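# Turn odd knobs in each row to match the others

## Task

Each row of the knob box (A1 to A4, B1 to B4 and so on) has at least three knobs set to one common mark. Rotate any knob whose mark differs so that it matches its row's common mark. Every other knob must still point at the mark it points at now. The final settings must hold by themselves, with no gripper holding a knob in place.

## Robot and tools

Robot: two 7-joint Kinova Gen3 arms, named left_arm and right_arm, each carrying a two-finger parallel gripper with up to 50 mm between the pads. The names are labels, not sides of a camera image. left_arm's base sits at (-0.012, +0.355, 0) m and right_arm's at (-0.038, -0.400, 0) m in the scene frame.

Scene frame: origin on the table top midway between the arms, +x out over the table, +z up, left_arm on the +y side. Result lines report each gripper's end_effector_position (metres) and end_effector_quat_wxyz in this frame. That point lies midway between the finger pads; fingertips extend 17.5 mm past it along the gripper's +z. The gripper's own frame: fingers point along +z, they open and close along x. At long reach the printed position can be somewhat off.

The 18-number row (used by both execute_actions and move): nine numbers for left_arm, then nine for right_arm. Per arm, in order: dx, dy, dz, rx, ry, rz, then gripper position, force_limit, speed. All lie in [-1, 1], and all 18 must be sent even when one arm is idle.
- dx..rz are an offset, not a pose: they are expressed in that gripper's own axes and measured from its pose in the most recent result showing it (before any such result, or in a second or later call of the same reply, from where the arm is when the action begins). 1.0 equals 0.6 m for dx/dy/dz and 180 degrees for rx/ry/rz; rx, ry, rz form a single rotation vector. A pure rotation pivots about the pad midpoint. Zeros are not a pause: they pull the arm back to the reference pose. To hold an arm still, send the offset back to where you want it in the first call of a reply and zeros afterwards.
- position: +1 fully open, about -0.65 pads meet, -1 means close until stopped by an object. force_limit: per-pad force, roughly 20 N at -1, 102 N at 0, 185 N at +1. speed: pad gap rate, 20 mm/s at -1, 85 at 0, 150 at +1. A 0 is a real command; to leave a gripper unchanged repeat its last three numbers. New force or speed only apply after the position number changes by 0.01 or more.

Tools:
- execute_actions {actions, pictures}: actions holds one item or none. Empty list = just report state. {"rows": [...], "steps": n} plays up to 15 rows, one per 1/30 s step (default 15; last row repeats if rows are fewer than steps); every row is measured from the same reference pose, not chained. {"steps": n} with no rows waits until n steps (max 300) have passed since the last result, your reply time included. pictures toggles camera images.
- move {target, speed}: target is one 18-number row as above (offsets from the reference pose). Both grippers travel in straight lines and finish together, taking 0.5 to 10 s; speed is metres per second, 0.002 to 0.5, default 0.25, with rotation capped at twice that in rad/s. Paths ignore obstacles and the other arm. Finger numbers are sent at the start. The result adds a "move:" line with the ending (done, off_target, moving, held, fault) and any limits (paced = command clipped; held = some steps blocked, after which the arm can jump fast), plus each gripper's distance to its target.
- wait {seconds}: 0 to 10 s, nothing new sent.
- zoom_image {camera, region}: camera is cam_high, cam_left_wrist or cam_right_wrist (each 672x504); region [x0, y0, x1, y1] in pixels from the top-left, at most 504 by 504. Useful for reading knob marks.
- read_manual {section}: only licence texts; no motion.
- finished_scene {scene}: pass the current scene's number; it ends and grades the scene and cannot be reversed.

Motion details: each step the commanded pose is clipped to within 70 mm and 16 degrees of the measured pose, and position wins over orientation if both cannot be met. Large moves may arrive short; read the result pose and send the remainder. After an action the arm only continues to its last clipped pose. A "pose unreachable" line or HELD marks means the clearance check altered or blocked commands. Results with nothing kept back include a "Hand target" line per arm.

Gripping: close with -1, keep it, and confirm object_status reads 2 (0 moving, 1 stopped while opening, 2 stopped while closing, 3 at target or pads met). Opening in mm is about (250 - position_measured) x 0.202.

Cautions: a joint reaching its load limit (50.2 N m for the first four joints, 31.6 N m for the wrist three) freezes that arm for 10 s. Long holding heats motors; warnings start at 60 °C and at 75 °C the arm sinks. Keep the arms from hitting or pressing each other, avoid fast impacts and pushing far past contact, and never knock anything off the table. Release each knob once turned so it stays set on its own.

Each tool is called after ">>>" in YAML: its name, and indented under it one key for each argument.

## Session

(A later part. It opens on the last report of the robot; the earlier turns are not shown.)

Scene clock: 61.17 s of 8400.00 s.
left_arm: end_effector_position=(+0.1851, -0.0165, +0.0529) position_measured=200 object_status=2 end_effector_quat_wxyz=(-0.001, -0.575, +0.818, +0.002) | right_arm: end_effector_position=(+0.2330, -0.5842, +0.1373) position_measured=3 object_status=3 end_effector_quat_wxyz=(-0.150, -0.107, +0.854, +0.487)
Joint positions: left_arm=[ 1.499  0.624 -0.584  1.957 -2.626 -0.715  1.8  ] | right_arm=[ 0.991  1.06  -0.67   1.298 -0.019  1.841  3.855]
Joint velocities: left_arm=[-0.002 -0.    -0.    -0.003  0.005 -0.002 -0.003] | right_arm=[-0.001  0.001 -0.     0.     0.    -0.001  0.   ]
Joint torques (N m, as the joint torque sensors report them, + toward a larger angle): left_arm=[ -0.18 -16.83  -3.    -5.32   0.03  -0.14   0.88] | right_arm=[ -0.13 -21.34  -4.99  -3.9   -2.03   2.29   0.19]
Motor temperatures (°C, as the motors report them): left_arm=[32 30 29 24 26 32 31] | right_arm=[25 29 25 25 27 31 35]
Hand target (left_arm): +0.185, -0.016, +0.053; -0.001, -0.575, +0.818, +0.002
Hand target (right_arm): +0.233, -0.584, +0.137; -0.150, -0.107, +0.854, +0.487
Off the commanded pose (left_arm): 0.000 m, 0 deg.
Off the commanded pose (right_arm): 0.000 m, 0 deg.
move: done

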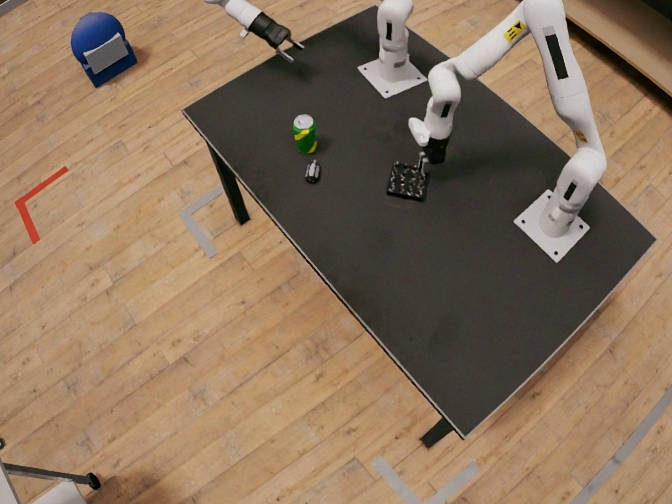

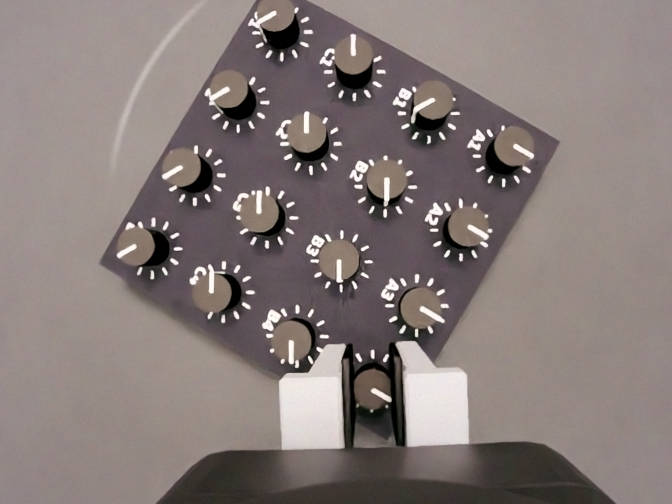

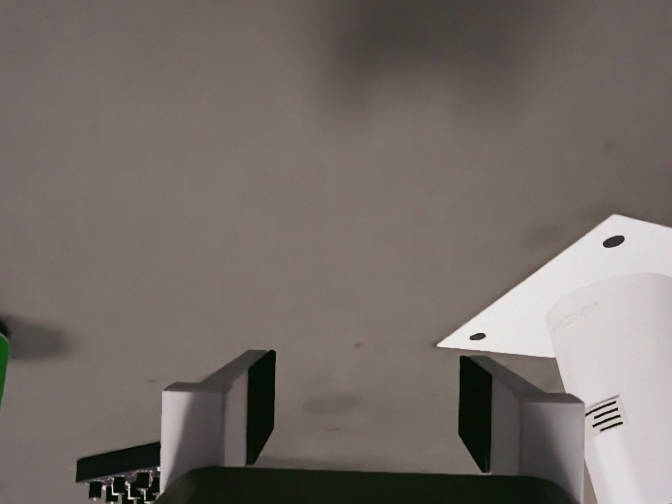

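>>> move:
  target: [0,0,0,0,0,0,-0.27,-0.9,-0.5,0,0,0,0,0,0,1,0,0]

>>> move:
  target: [0,0,-0.045,0,0,0,-0.27,-0.9,-0.5,0,0,0,0,0,0,1,0,0]
  speed: 0.1

>>> move:
  target: [0.0262,-0.1288,0,0,0,0.1667,-0.125,-0.9,-0.5,0,0,0,0,0,0,1,0,0]
  speed: 0.2

>>> zoom_image:
  camera: "cam_left_wrist"
  region: [270, 280, 470, 460]

Scene clock: 67.13 s of 8400.00 s.
left_arm: end_effector_position=(+0.1851, -0.0165, +0.0530) position_measured=193 object_status=3 end_effector_quat_wxyz=(-0.001, -0.575, +0.818, +0.002) | right_arm: end_effector_position=(+0.2330, -0.5842, +0.1373) position_measured=3 object_status=3 end_effector_quat_wxyz=(-0.150, -0.107, +0.854, +0.487)
Joint positions: left_arm=[ 1.499  0.624 -0.584  1.957 -2.626 -0.715  1.8  ] | right_arm=[ 0.991  1.06  -0.67   1.298 -0.019  1.841  3.855]
Joint velocities: left_arm=[ 0.001 -0.001 -0.     0.001  0.    -0.001  0.001] | right_arm=[ 0.    -0.    -0.    -0.     0.     0.    -0.001]
Joint torques (N m, as the joint torque sensors report them, + toward a larger angle): left_arm=[  0.08 -16.51  -3.12  -5.43  -0.23   0.12   0.62] | right_arm=[ -0.11 -21.35  -5.03  -3.84  -1.96   2.3    0.22]
Motor temperatures (°C, as the motors report them): left_arm=[32 30 29 24 26 32 31] | right_arm=[25 29 25 25 27 31 35]
Hand target (left_arm): +0.185, -0.017, +0.053; -0.001, -0.575, +0.818, +0.002
Hand target (right_arm): +0.233, -0.584, +0.137; -0.150, -0.107, +0.854, +0.487
Off the commanded pose (left_arm): 0.000 m, 0 deg.
Off the commanded pose (right_arm): 0.000 m, 0 deg.
After step 90, 2.27 s passed at rest.
move: done

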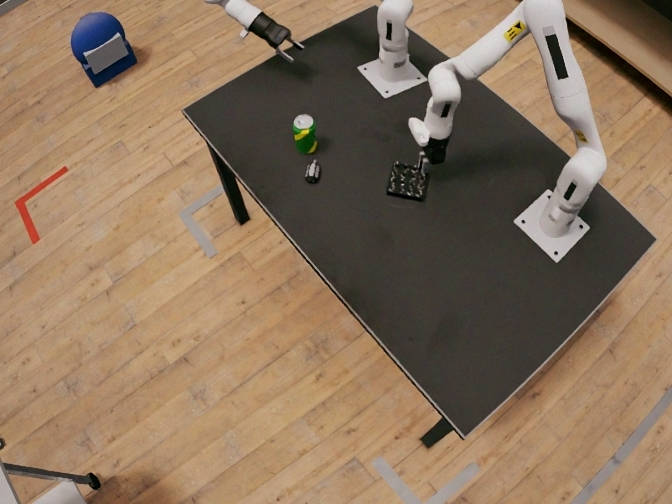

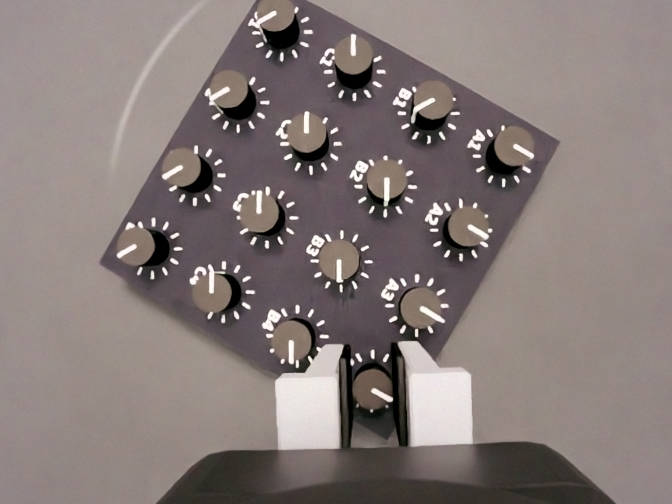

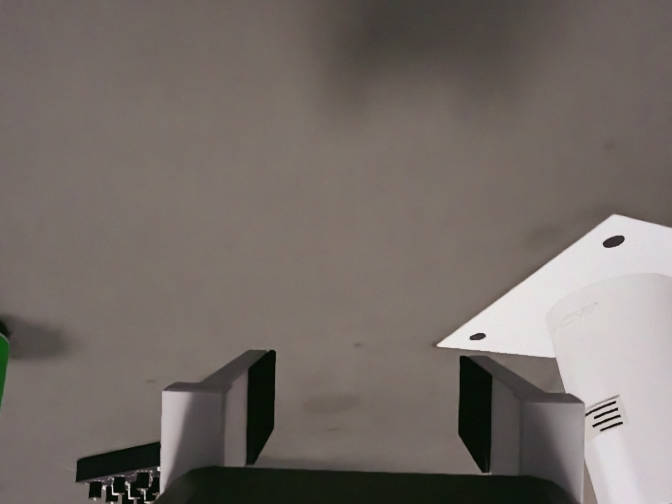

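Scene clock: 67.83 s of 8400.00 s.
left_arm: end_effector_position=(+0.1853, -0.0163, +0.0798) position_measured=193 object_status=3 end_effector_quat_wxyz=(-0.001, -0.575, +0.818, +0.002) | right_arm: end_effector_position=(+0.2330, -0.5842, +0.1373) position_measured=3 object_status=3 end_effector_quat_wxyz=(-0.150, -0.107, +0.854, +0.487)
Joint positions: left_arm=[ 1.529  0.575 -0.623  1.932 -2.675 -0.786  1.842] | right_arm=[ 0.991  1.06  -0.67   1.298 -0.019  1.841  3.855]
Joint velocities: left_arm=[ 0.003 -0.004  0.002 -0.001 -0.    -0.001 -0.   ] | right_arm=[-0.    -0.001  0.    -0.002 -0.     0.    -0.   ]
Joint torques (N m, as the joint torque sensors report them, + toward a larger angle): left_arm=[ -0.22 -15.65  -3.1   -6.25   0.08   0.08   0.51] | right_arm=[ -0.18 -21.37  -5.11  -3.79  -1.98   2.41   0.21]
Motor temperatures (°C, as the motors report them): left_arm=[32 30 29 24 26 32 31] | right_arm=[25 29 25 25 27 31 35]
Hand target (left_arm): +0.185, -0.016, +0.080; -0.001, -0.575, +0.818, +0.002
Hand target (right_arm): +0.233, -0.584, +0.137; -0.150, -0.107, +0.854, +0.487
Off the commanded pose (left_arm): 0.000 m, 0 deg.
Off the commanded pose (right_arm): 0.000 m, 0 deg.
move: done

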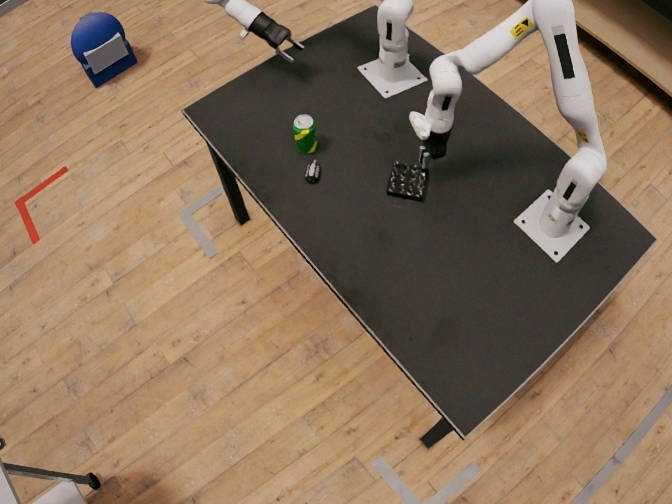

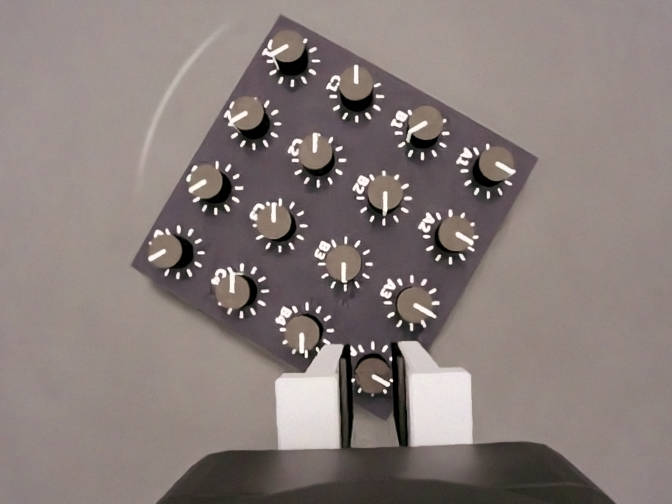

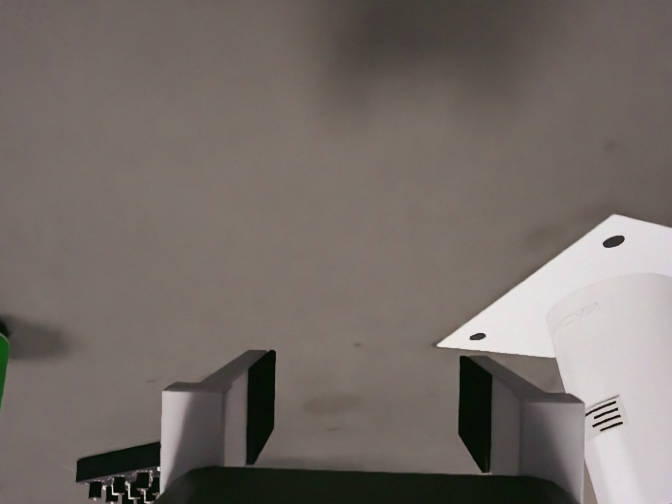

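Scene clock: 69.43 s of 8400.00 s.
left_arm: end_effector_position=(+0.2526, -0.0573, +0.0799) position_measured=171 object_status=3 end_effector_quat_wxyz=(-0.001, -0.343, +0.939, +0.002) | right_arm: end_effector_position=(+0.2330, -0.5842, +0.1373) position_measured=3 object_status=3 end_effector_quat_wxyz=(-0.150, -0.107, +0.854, +0.487)
Joint positions: left_arm=[ 1.288  0.65  -0.469  1.721 -2.773 -0.863  1.332] | right_arm=[ 0.991  1.06  -0.67   1.298 -0.019  1.841  3.855]
Joint velocities: left_arm=[-0.007  0.004 -0.005  0.001  0.001 -0.    -0.002] | right_arm=[-0.     0.     0.    -0.002  0.     0.001 -0.   ]
Joint torques (N m, as the joint torque sensors report them, + toward a larger angle): left_arm=[  0.17 -18.65  -2.77  -6.97   0.01   0.02   0.98] | right_arm=[ -0.18 -21.35  -5.03  -3.9   -2.02   2.4    0.31]
Motor temperatures (°C, as the motors report them): left_arm=[32 30 29 24 26 32 31] | right_arm=[25 29 25 25 27 31 35]
Hand target (left_arm): +0.253, -0.057, +0.080; -0.001, -0.344, +0.939, +0.002
Hand target (right_arm): +0.233, -0.584, +0.137; -0.150, -0.107, +0.854, +0.487
Off the commanded pose (left_arm): 0.001 m, 0 deg.
Off the commanded pose (right_arm): 0.000 m, 0 deg.
move: done

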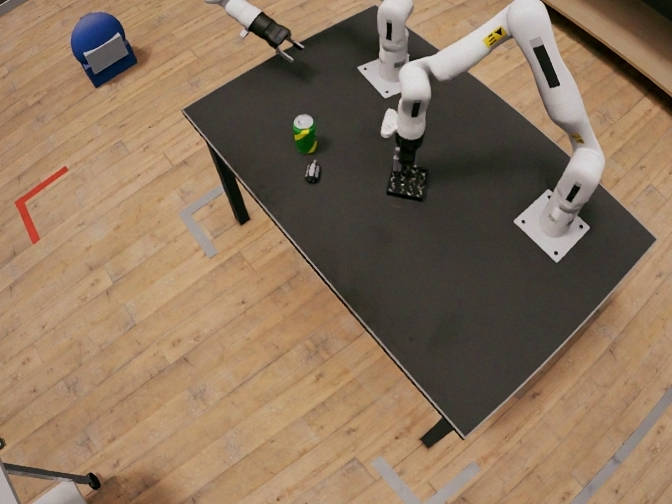

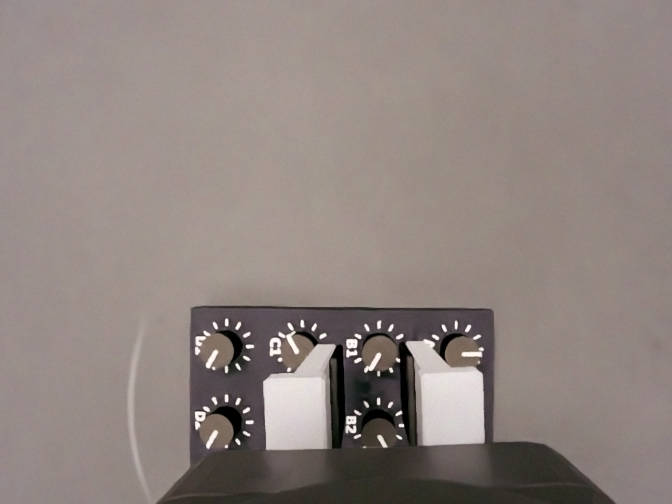

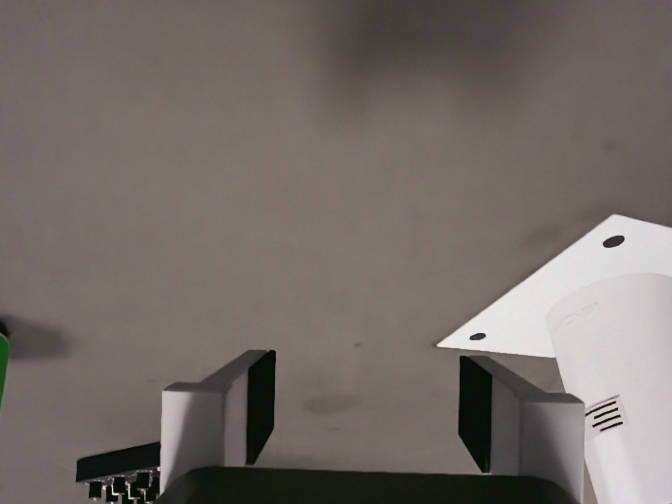

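Region (270, 280, 470, 460) of cam_left_wrist's 672x504 image, scaled by 2.520; it fills the top 454 rows of this view, and the rest is white.

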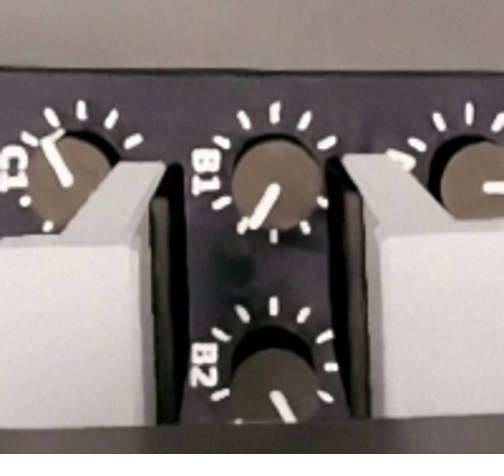

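>>> move:
  target: [0.0035,-0.0103,0.031,0,0,0,-0.125,-0.9,-0.5,0,0,0,0,0,0,1,0,0]
  speed: 0.05

>>> zoom_image:
  camera: "cam_left_wrist"
  region: [270, 280, 470, 460]

Scene clock: 73.33 s of 8400.00 s.
left_arm: end_effector_position=(+0.2549, -0.0635, +0.0615) position_measured=171 object_status=3 end_effector_quat_wxyz=(-0.001, -0.343, +0.939, +0.001) | right_arm: end_effector_position=(+0.2330, -0.5842, +0.1373) position_measured=3 object_status=3 end_effector_quat_wxyz=(-0.150, -0.107, +0.854, +0.487)
Joint positions: left_arm=[ 1.278  0.691 -0.453  1.715 -2.753 -0.829  1.323] | right_arm=[ 0.991  1.06  -0.67   1.298 -0.019  1.841  3.855]
Joint velocities: left_arm=[-0.002  0.004 -0.001  0.001 -0.001 -0.001  0.002] | right_arm=[-0.001 -0.003  0.     0.002  0.    -0.001  0.   ]
Joint torques (N m, as the joint torque sensors report them, + toward a larger angle): left_arm=[ -0.04 -19.57  -2.97  -6.35   0.03   0.07   0.65] | right_arm=[ -0.24 -21.31  -5.04  -3.94  -2.     2.24   0.29]
Motor temperatures (°C, as the motors report them): left_arm=[32 30 29 24 26 32 31] | right_arm=[25 30 25 25 27 31 35]
Hand target (left_arm): +0.255, -0.063, +0.061; -0.001, -0.343, +0.939, +0.002
Hand target (right_arm): +0.233, -0.584, +0.137; -0.150, -0.107, +0.854, +0.487
Off the commanded pose (left_arm): 0.000 m, 0 deg.
Off the commanded pose (right_arm): 0.000 m, 0 deg.
After step 90, 0.20 s passed at rest.
move: done

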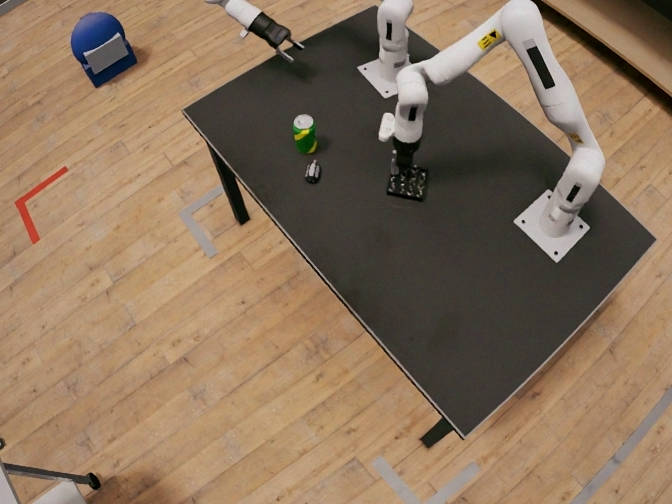

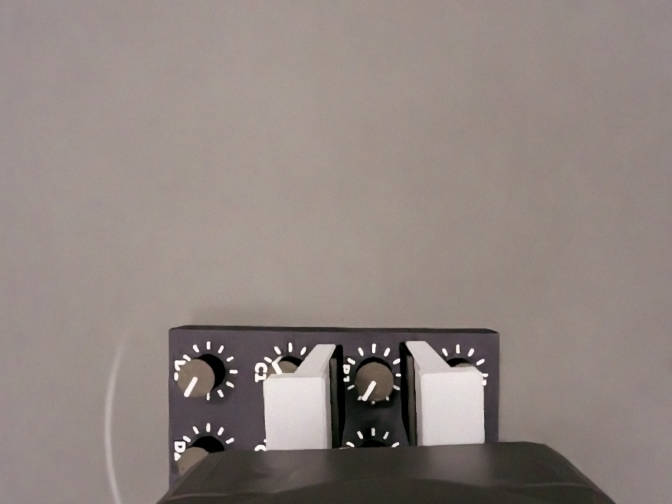

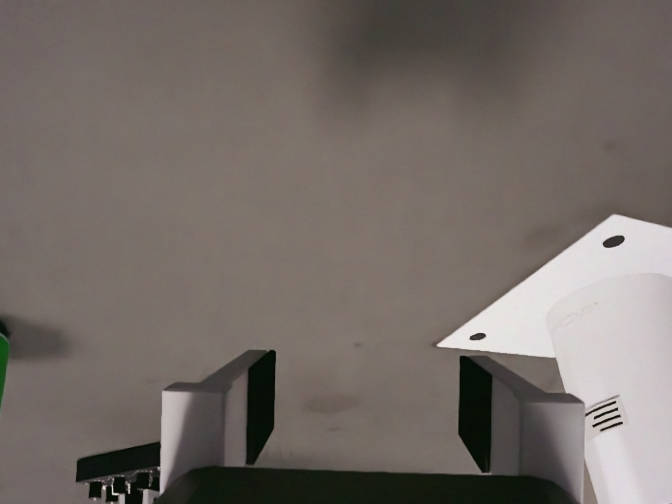

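Region (270, 280, 470, 460) of cam_left_wrist's 672x504 image, scaled by 2.520; it fills the top 454 rows of this view, and the rest is white.

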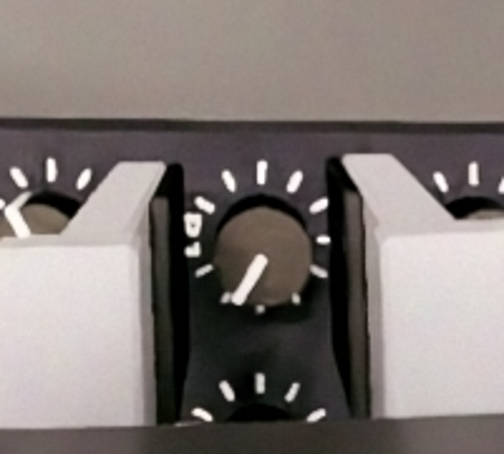

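>>> move:
  target: [0.0012,-0.002,0,0,0,0,-0.125,-0.9,-0.5,0,0,0,0,0,0,1,0,0]
  speed: 0.05

>>> move:
  target: [0,0,0.014,0,0,0,-0.125,-0.9,-0.5,0,0,0,0,0,0,1,0,0]
  speed: 0.03

>>> zoom_image:
  camera: "cam_left_wrist"
  region: [160, 280, 480, 460]

Scene clock: 78.73 s of 8400.00 s.
left_arm: end_effector_position=(+0.2551, -0.0649, +0.0615) position_measured=171 object_status=3 end_effector_quat_wxyz=(-0.001, -0.343, +0.939, +0.001) | right_arm: end_effector_position=(+0.2330, -0.5842, +0.1373) position_measured=3 object_status=3 end_effector_quat_wxyz=(-0.150, -0.107, +0.854, +0.487)
Joint positions: left_arm=[ 1.278  0.693 -0.453  1.71  -2.753 -0.832  1.325] | right_arm=[ 0.991  1.06  -0.67   1.298 -0.019  1.841  3.855]
Joint velocities: left_arm=[-0.     0.     0.    -0.002  0.001  0.001 -0.   ] | right_arm=[-0.    -0.001  0.    -0.     0.     0.001 -0.   ]
Joint torques (N m, as the joint torque sensors report them, + toward a larger angle): left_arm=[ -0.52 -19.92  -2.84  -6.91  -0.05  -0.06   0.55] | right_arm=[ -0.25 -21.33  -5.14  -3.88  -2.09   2.35   0.27]
Motor temperatures (°C, as the motors report them): left_arm=[32 30 29 24 26 32 31] | right_arm=[25 30 25 25 27 31 35]
Hand target (left_arm): +0.255, -0.065, +0.062; -0.001, -0.343, +0.939, +0.001
Hand target (right_arm): +0.233, -0.584, +0.137; -0.150, -0.107, +0.854, +0.487
Off the commanded pose (left_arm): 0.000 m, 0 deg.
Off the commanded pose (right_arm): 0.000 m, 0 deg.
After step 90, 1.70 s passed at rest.
move: done

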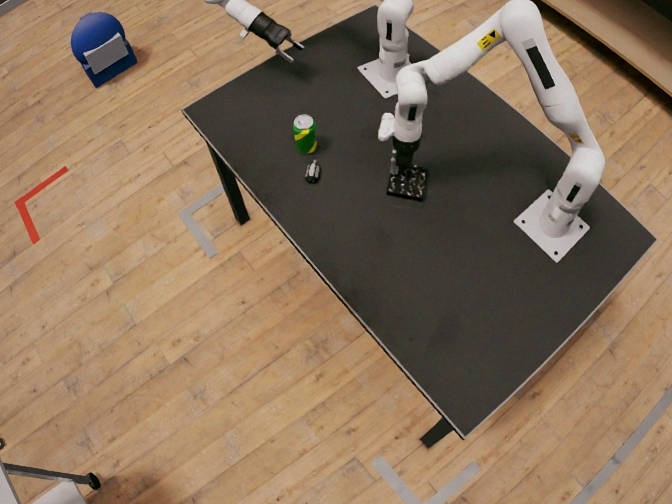

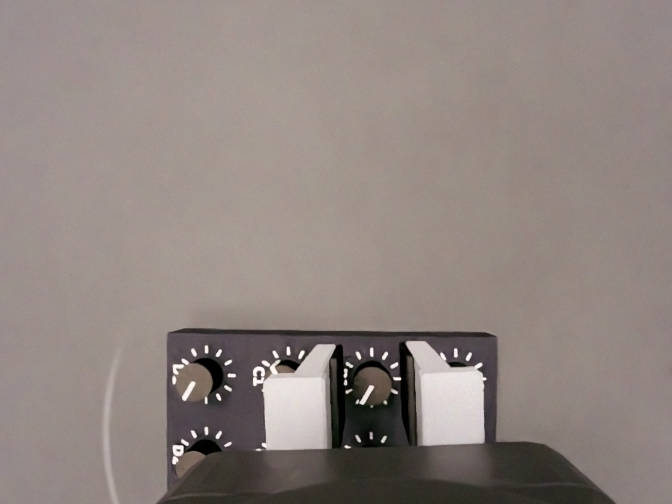

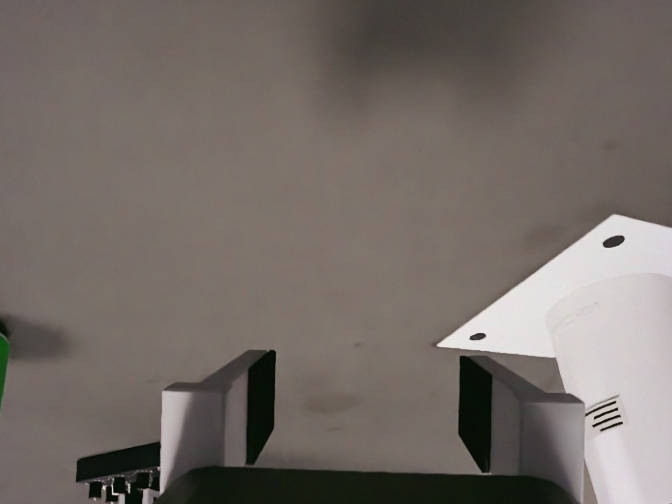

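Scene clock: 79.43 s of 8400.00 s.
left_arm: end_effector_position=(+0.2551, -0.0650, +0.0532) position_measured=171 object_status=3 end_effector_quat_wxyz=(-0.001, -0.343, +0.939, +0.001) | right_arm: end_effector_position=(+0.2330, -0.5842, +0.1373) position_measured=3 object_status=3 end_effector_quat_wxyz=(-0.150, -0.107, +0.854, +0.487)
Joint positions: left_arm=[ 1.274  0.707 -0.446  1.717 -2.744 -0.812  1.317] | right_arm=[ 0.991  1.06  -0.67   1.298 -0.019  1.841  3.855]
Joint velocities: left_arm=[-0.001  0.001 -0.001  0.001  0.001  0.002  0.   ] | right_arm=[-0.     0.    -0.     0.     0.    -0.    -0.001]
Joint torques (N m, as the joint torque sensors report them, + toward a larger angle): left_arm=[  0.04 -19.36  -2.93  -6.25   0.08  -0.14   0.56] | right_arm=[ -0.24 -21.28  -5.06  -3.81  -2.     2.38   0.29]
Motor temperatures (°C, as the motors report them): left_arm=[32 30 29 24 26 32 31] | right_arm=[25 30 25 25 27 31 35]
Hand target (left_arm): +0.255, -0.065, +0.053; -0.001, -0.343, +0.939, +0.001
Hand target (right_arm): +0.233, -0.584, +0.137; -0.150, -0.107, +0.854, +0.487
Off the commanded pose (left_arm): 0.000 m, 0 deg.
Off the commanded pose (right_arm): 0.000 m, 0 deg.
move: done

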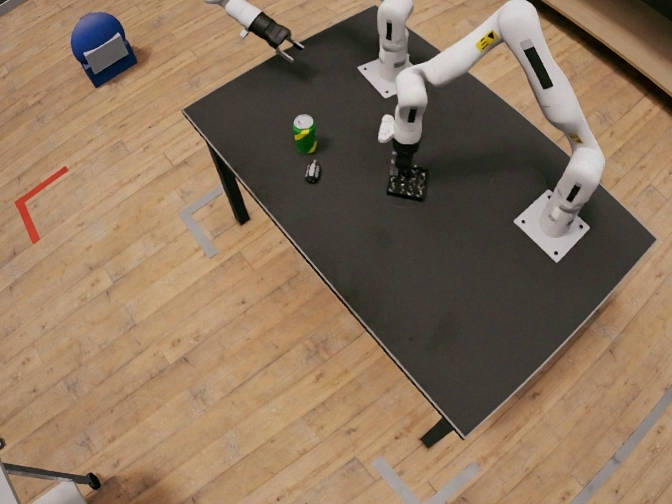

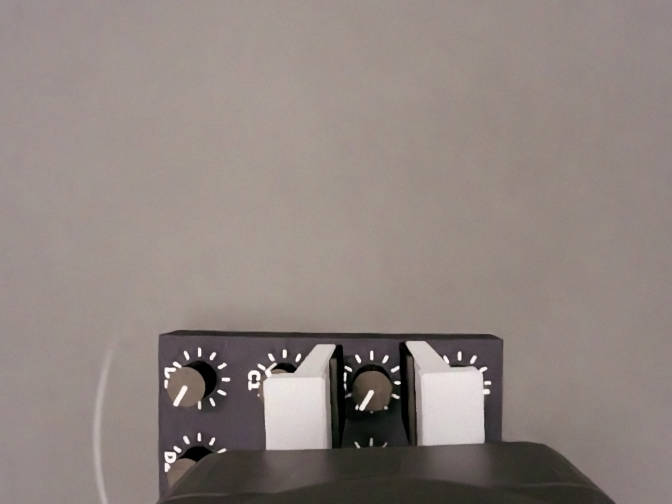

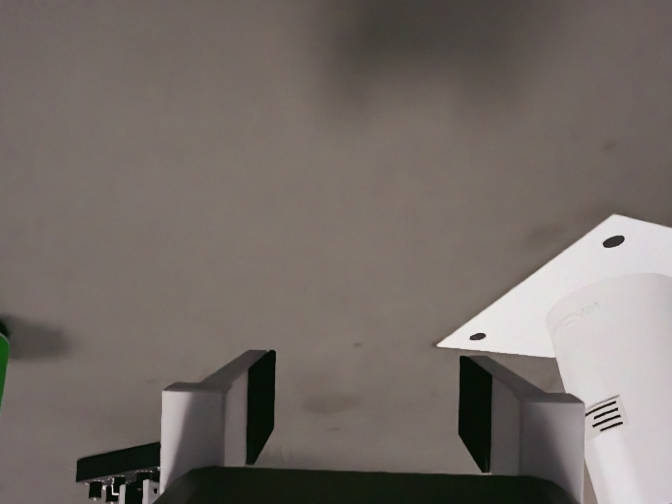

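Region (160, 280, 480, 460) of cam_left_wrist's 672x504 image, scaled by 1.575; it fills the top 284 rows of this view, and the rest is white.

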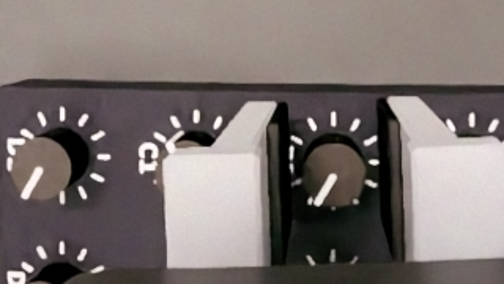

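>>> move:
  target: [0,0,0.002,0,0,0,-1,-0.9,-0.7,0,0,0,0,0,0,1,0,0]
  speed: 0.03

Scene clock: 81.90 s of 8400.00 s.
left_arm: end_effector_position=(+0.2552, -0.0650, +0.0528) position_measured=200 object_status=2 end_effector_quat_wxyz=(-0.001, -0.343, +0.939, +0.001) | right_arm: end_effector_position=(+0.2330, -0.5842, +0.1373) position_measured=3 object_status=3 end_effector_quat_wxyz=(-0.150, -0.107, +0.854, +0.487)
Joint positions: left_arm=[ 1.273  0.707 -0.446  1.718 -2.743 -0.81   1.316] | right_arm=[ 0.991  1.06  -0.67   1.298 -0.019  1.841  3.855]
Joint velocities: left_arm=[-0.     0.     0.    -0.001 -0.001  0.001  0.   ] | right_arm=[-0.001  0.001 -0.    -0.001 -0.     0.    -0.   ]
Joint torques (N m, as the joint torque sensors report them, + toward a larger angle): left_arm=[ -0.18 -18.33  -2.53  -6.55  -0.06   0.36   0.66] | right_arm=[ -0.26 -21.32  -5.11  -3.79  -2.04   2.33   0.23]
Motor temperatures (°C, as the motors report them): left_arm=[32 30 29 24 26 32 31] | right_arm=[25 30 25 25 27 31 35]
Hand target (left_arm): +0.255, -0.065, +0.052; -0.001, -0.343, +0.939, +0.001
Hand target (right_arm): +0.233, -0.584, +0.137; -0.150, -0.107, +0.854, +0.487
Off the commanded pose (left_arm): 0.001 m, 0 deg.
Off the commanded pose (right_arm): 0.000 m, 0 deg.
move: done

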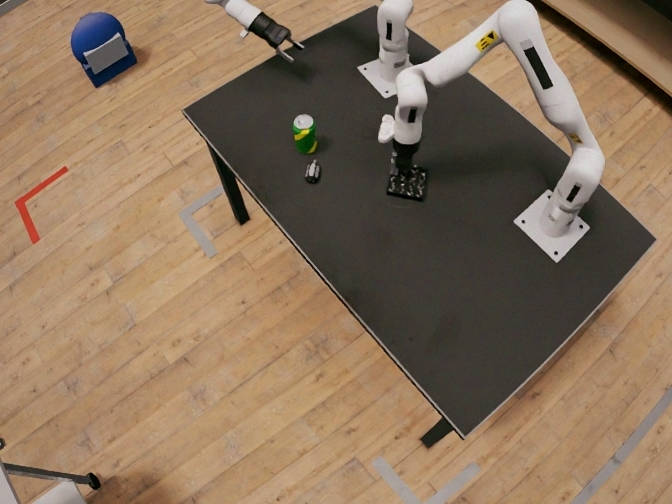

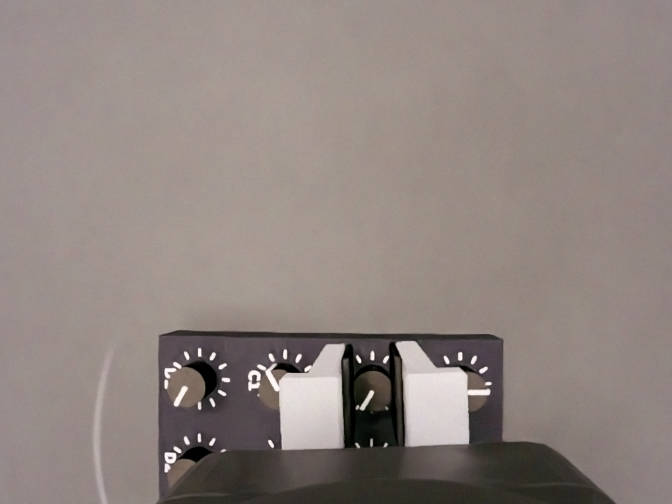

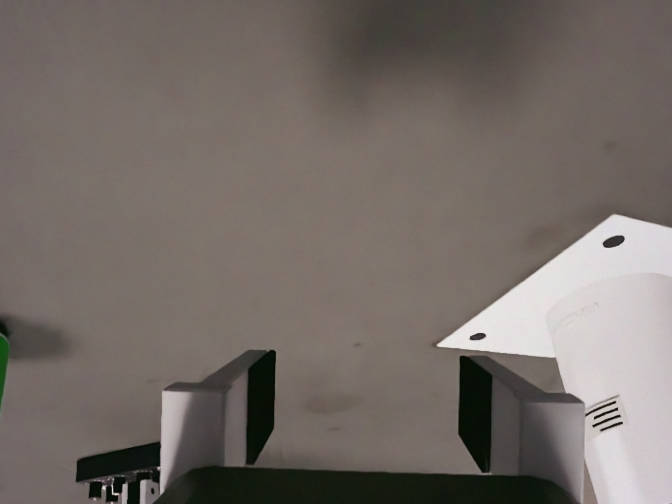

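>>> move:
  target: [0,0,0,0,0,-0.1667,-1,-0.9,-0.7,0,0,0,0,0,0,1,0,0]
  speed: 0.15

Scene clock: 88.43 s of 8400.00 s.
left_arm: end_effector_position=(+0.2557, -0.0642, +0.0529) position_measured=200 object_status=2 end_effector_quat_wxyz=(-0.000, -0.575, +0.818, +0.001) | right_arm: end_effector_position=(+0.2330, -0.5842, +0.1373) position_measured=3 object_status=3 end_effector_quat_wxyz=(-0.150, -0.107, +0.854, +0.487)
Joint positions: left_arm=[ 1.377  0.745 -0.581  1.696 -2.628 -0.861  1.773] | right_arm=[ 0.991  1.06  -0.67   1.298 -0.019  1.841  3.855]
Joint velocities: left_arm=[ 0.     0.     0.001  0.    -0.003 -0.002  0.   ] | right_arm=[ 0.    -0.002  0.    -0.     0.     0.001 -0.   ]
Joint torques (N m, as the joint torque sensors report them, + toward a larger angle): left_arm=[  0.08 -19.27  -3.27  -6.87   0.17   0.51   0.52] | right_arm=[ -0.25 -21.1   -4.96  -3.85  -1.96   2.36   0.26]
Motor temperatures (°C, as the motors report them): left_arm=[32 30 29 24 26 32 31] | right_arm=[25 30 25 25 27 31 35]
Hand target (left_arm): +0.255, -0.065, +0.053; -0.001, -0.575, +0.818, +0.001
Hand target (right_arm): +0.233, -0.584, +0.137; -0.150, -0.107, +0.854, +0.487
Off the commanded pose (left_arm): 0.001 m, 0 deg.
Off the commanded pose (right_arm): 0.000 m, 0 deg.
After step 90, 1.50 s passed at rest.
move: done

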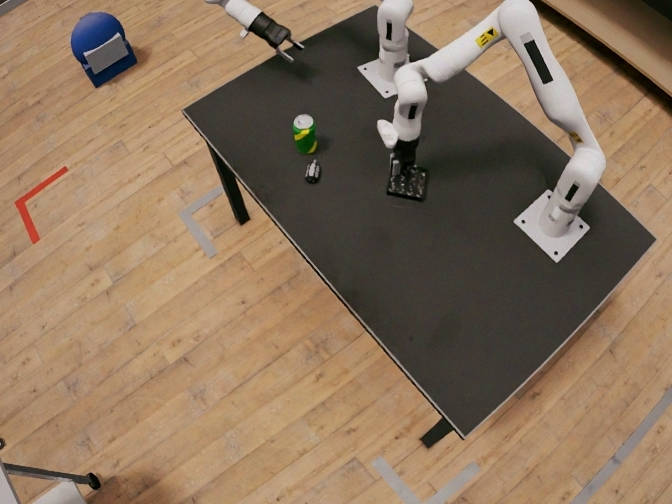

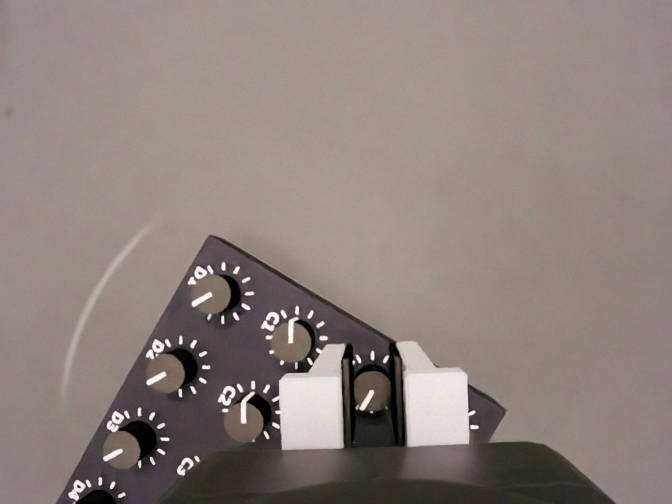

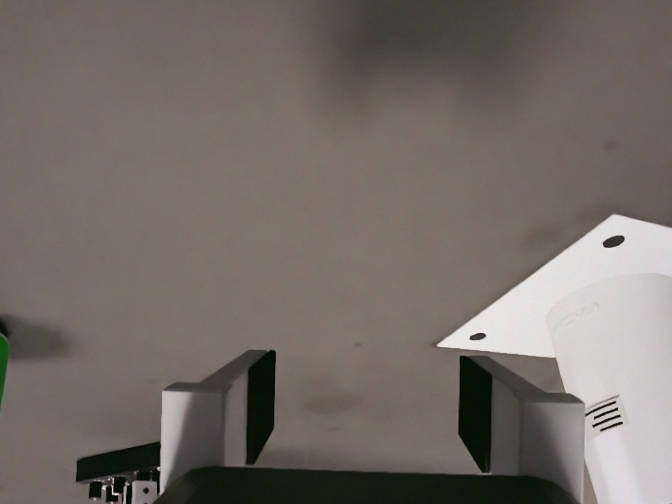

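>>> move:
  target: [0,0,0,0,0,-0.1667,-1,-0.9,-0.7,0,0,0,0,0,0,1,0,0]
  speed: 0.15

>>> zoom_image:
  camera: "cam_left_wrist"
  region: [170, 200, 510, 460]

Scene clock: 92.27 s of 8400.00 s.
left_arm: end_effector_position=(+0.2558, -0.0631, +0.0529) position_measured=200 object_status=2 end_effector_quat_wxyz=(-0.000, +0.768, -0.641, -0.002) | right_arm: end_effector_position=(+0.2330, -0.5842, +0.1373) position_measured=3 object_status=3 end_effector_quat_wxyz=(-0.150, -0.107, +0.854, +0.487)
Joint positions: left_arm=[ 1.457  0.798 -0.709  1.655 -2.521 -0.931  2.236] | right_arm=[ 0.991  1.06  -0.67   1.298 -0.019  1.841  3.855]
Joint velocities: left_arm=[ 0.001 -0.     0.001 -0.001 -0.002 -0.     0.   ] | right_arm=[-0.001 -0.    -0.     0.    -0.    -0.    -0.   ]
Joint torques (N m, as the joint torque sensors report them, + toward a larger angle): left_arm=[  0.38 -19.72  -4.93  -6.81   0.14   0.36   0.93] | right_arm=[ -0.25 -21.31  -5.09  -3.82  -2.     2.39   0.3 ]
Motor temperatures (°C, as the motors report them): left_arm=[32 30 29 24 26 32 31] | right_arm=[25 30 25 25 27 31 35]
Hand target (left_arm): +0.256, -0.064, +0.053; +0.000, +0.767, -0.641, -0.002
Hand target (right_arm): +0.233, -0.584, +0.137; -0.150, -0.107, +0.854, +0.487
Off the commanded pose (left_arm): 0.001 m, 0 deg.
Off the commanded pose (right_arm): 0.000 m, 0 deg.
move: done

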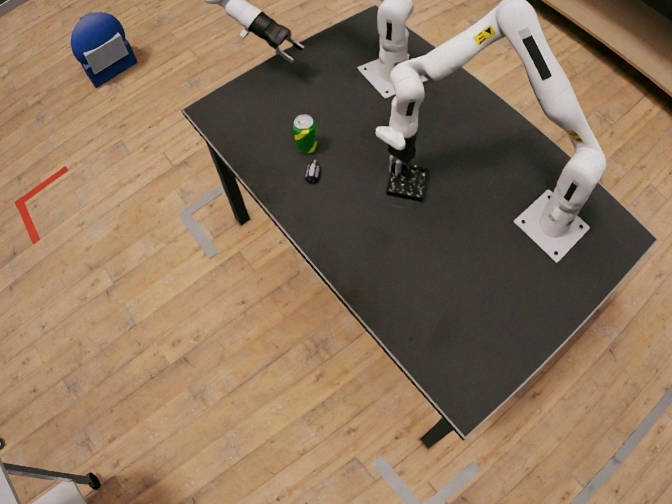

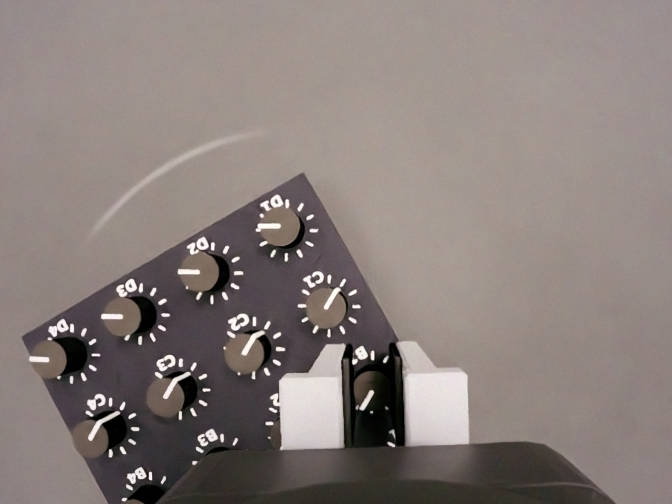

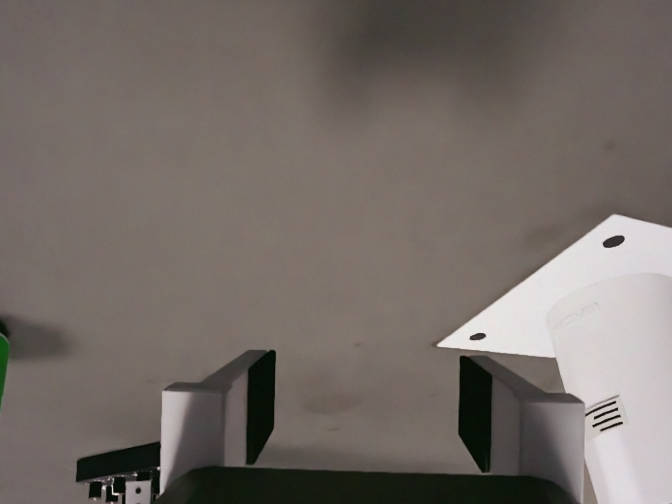

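Region (170, 200, 510, 460) of cam_left_wrist's 672x504 image, scaled by 1.482; it fills the top 385 rows of this view, and the rest is white.

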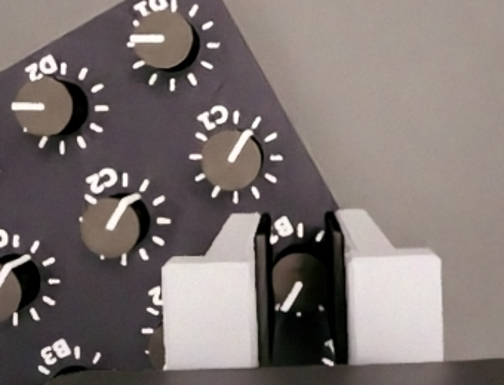

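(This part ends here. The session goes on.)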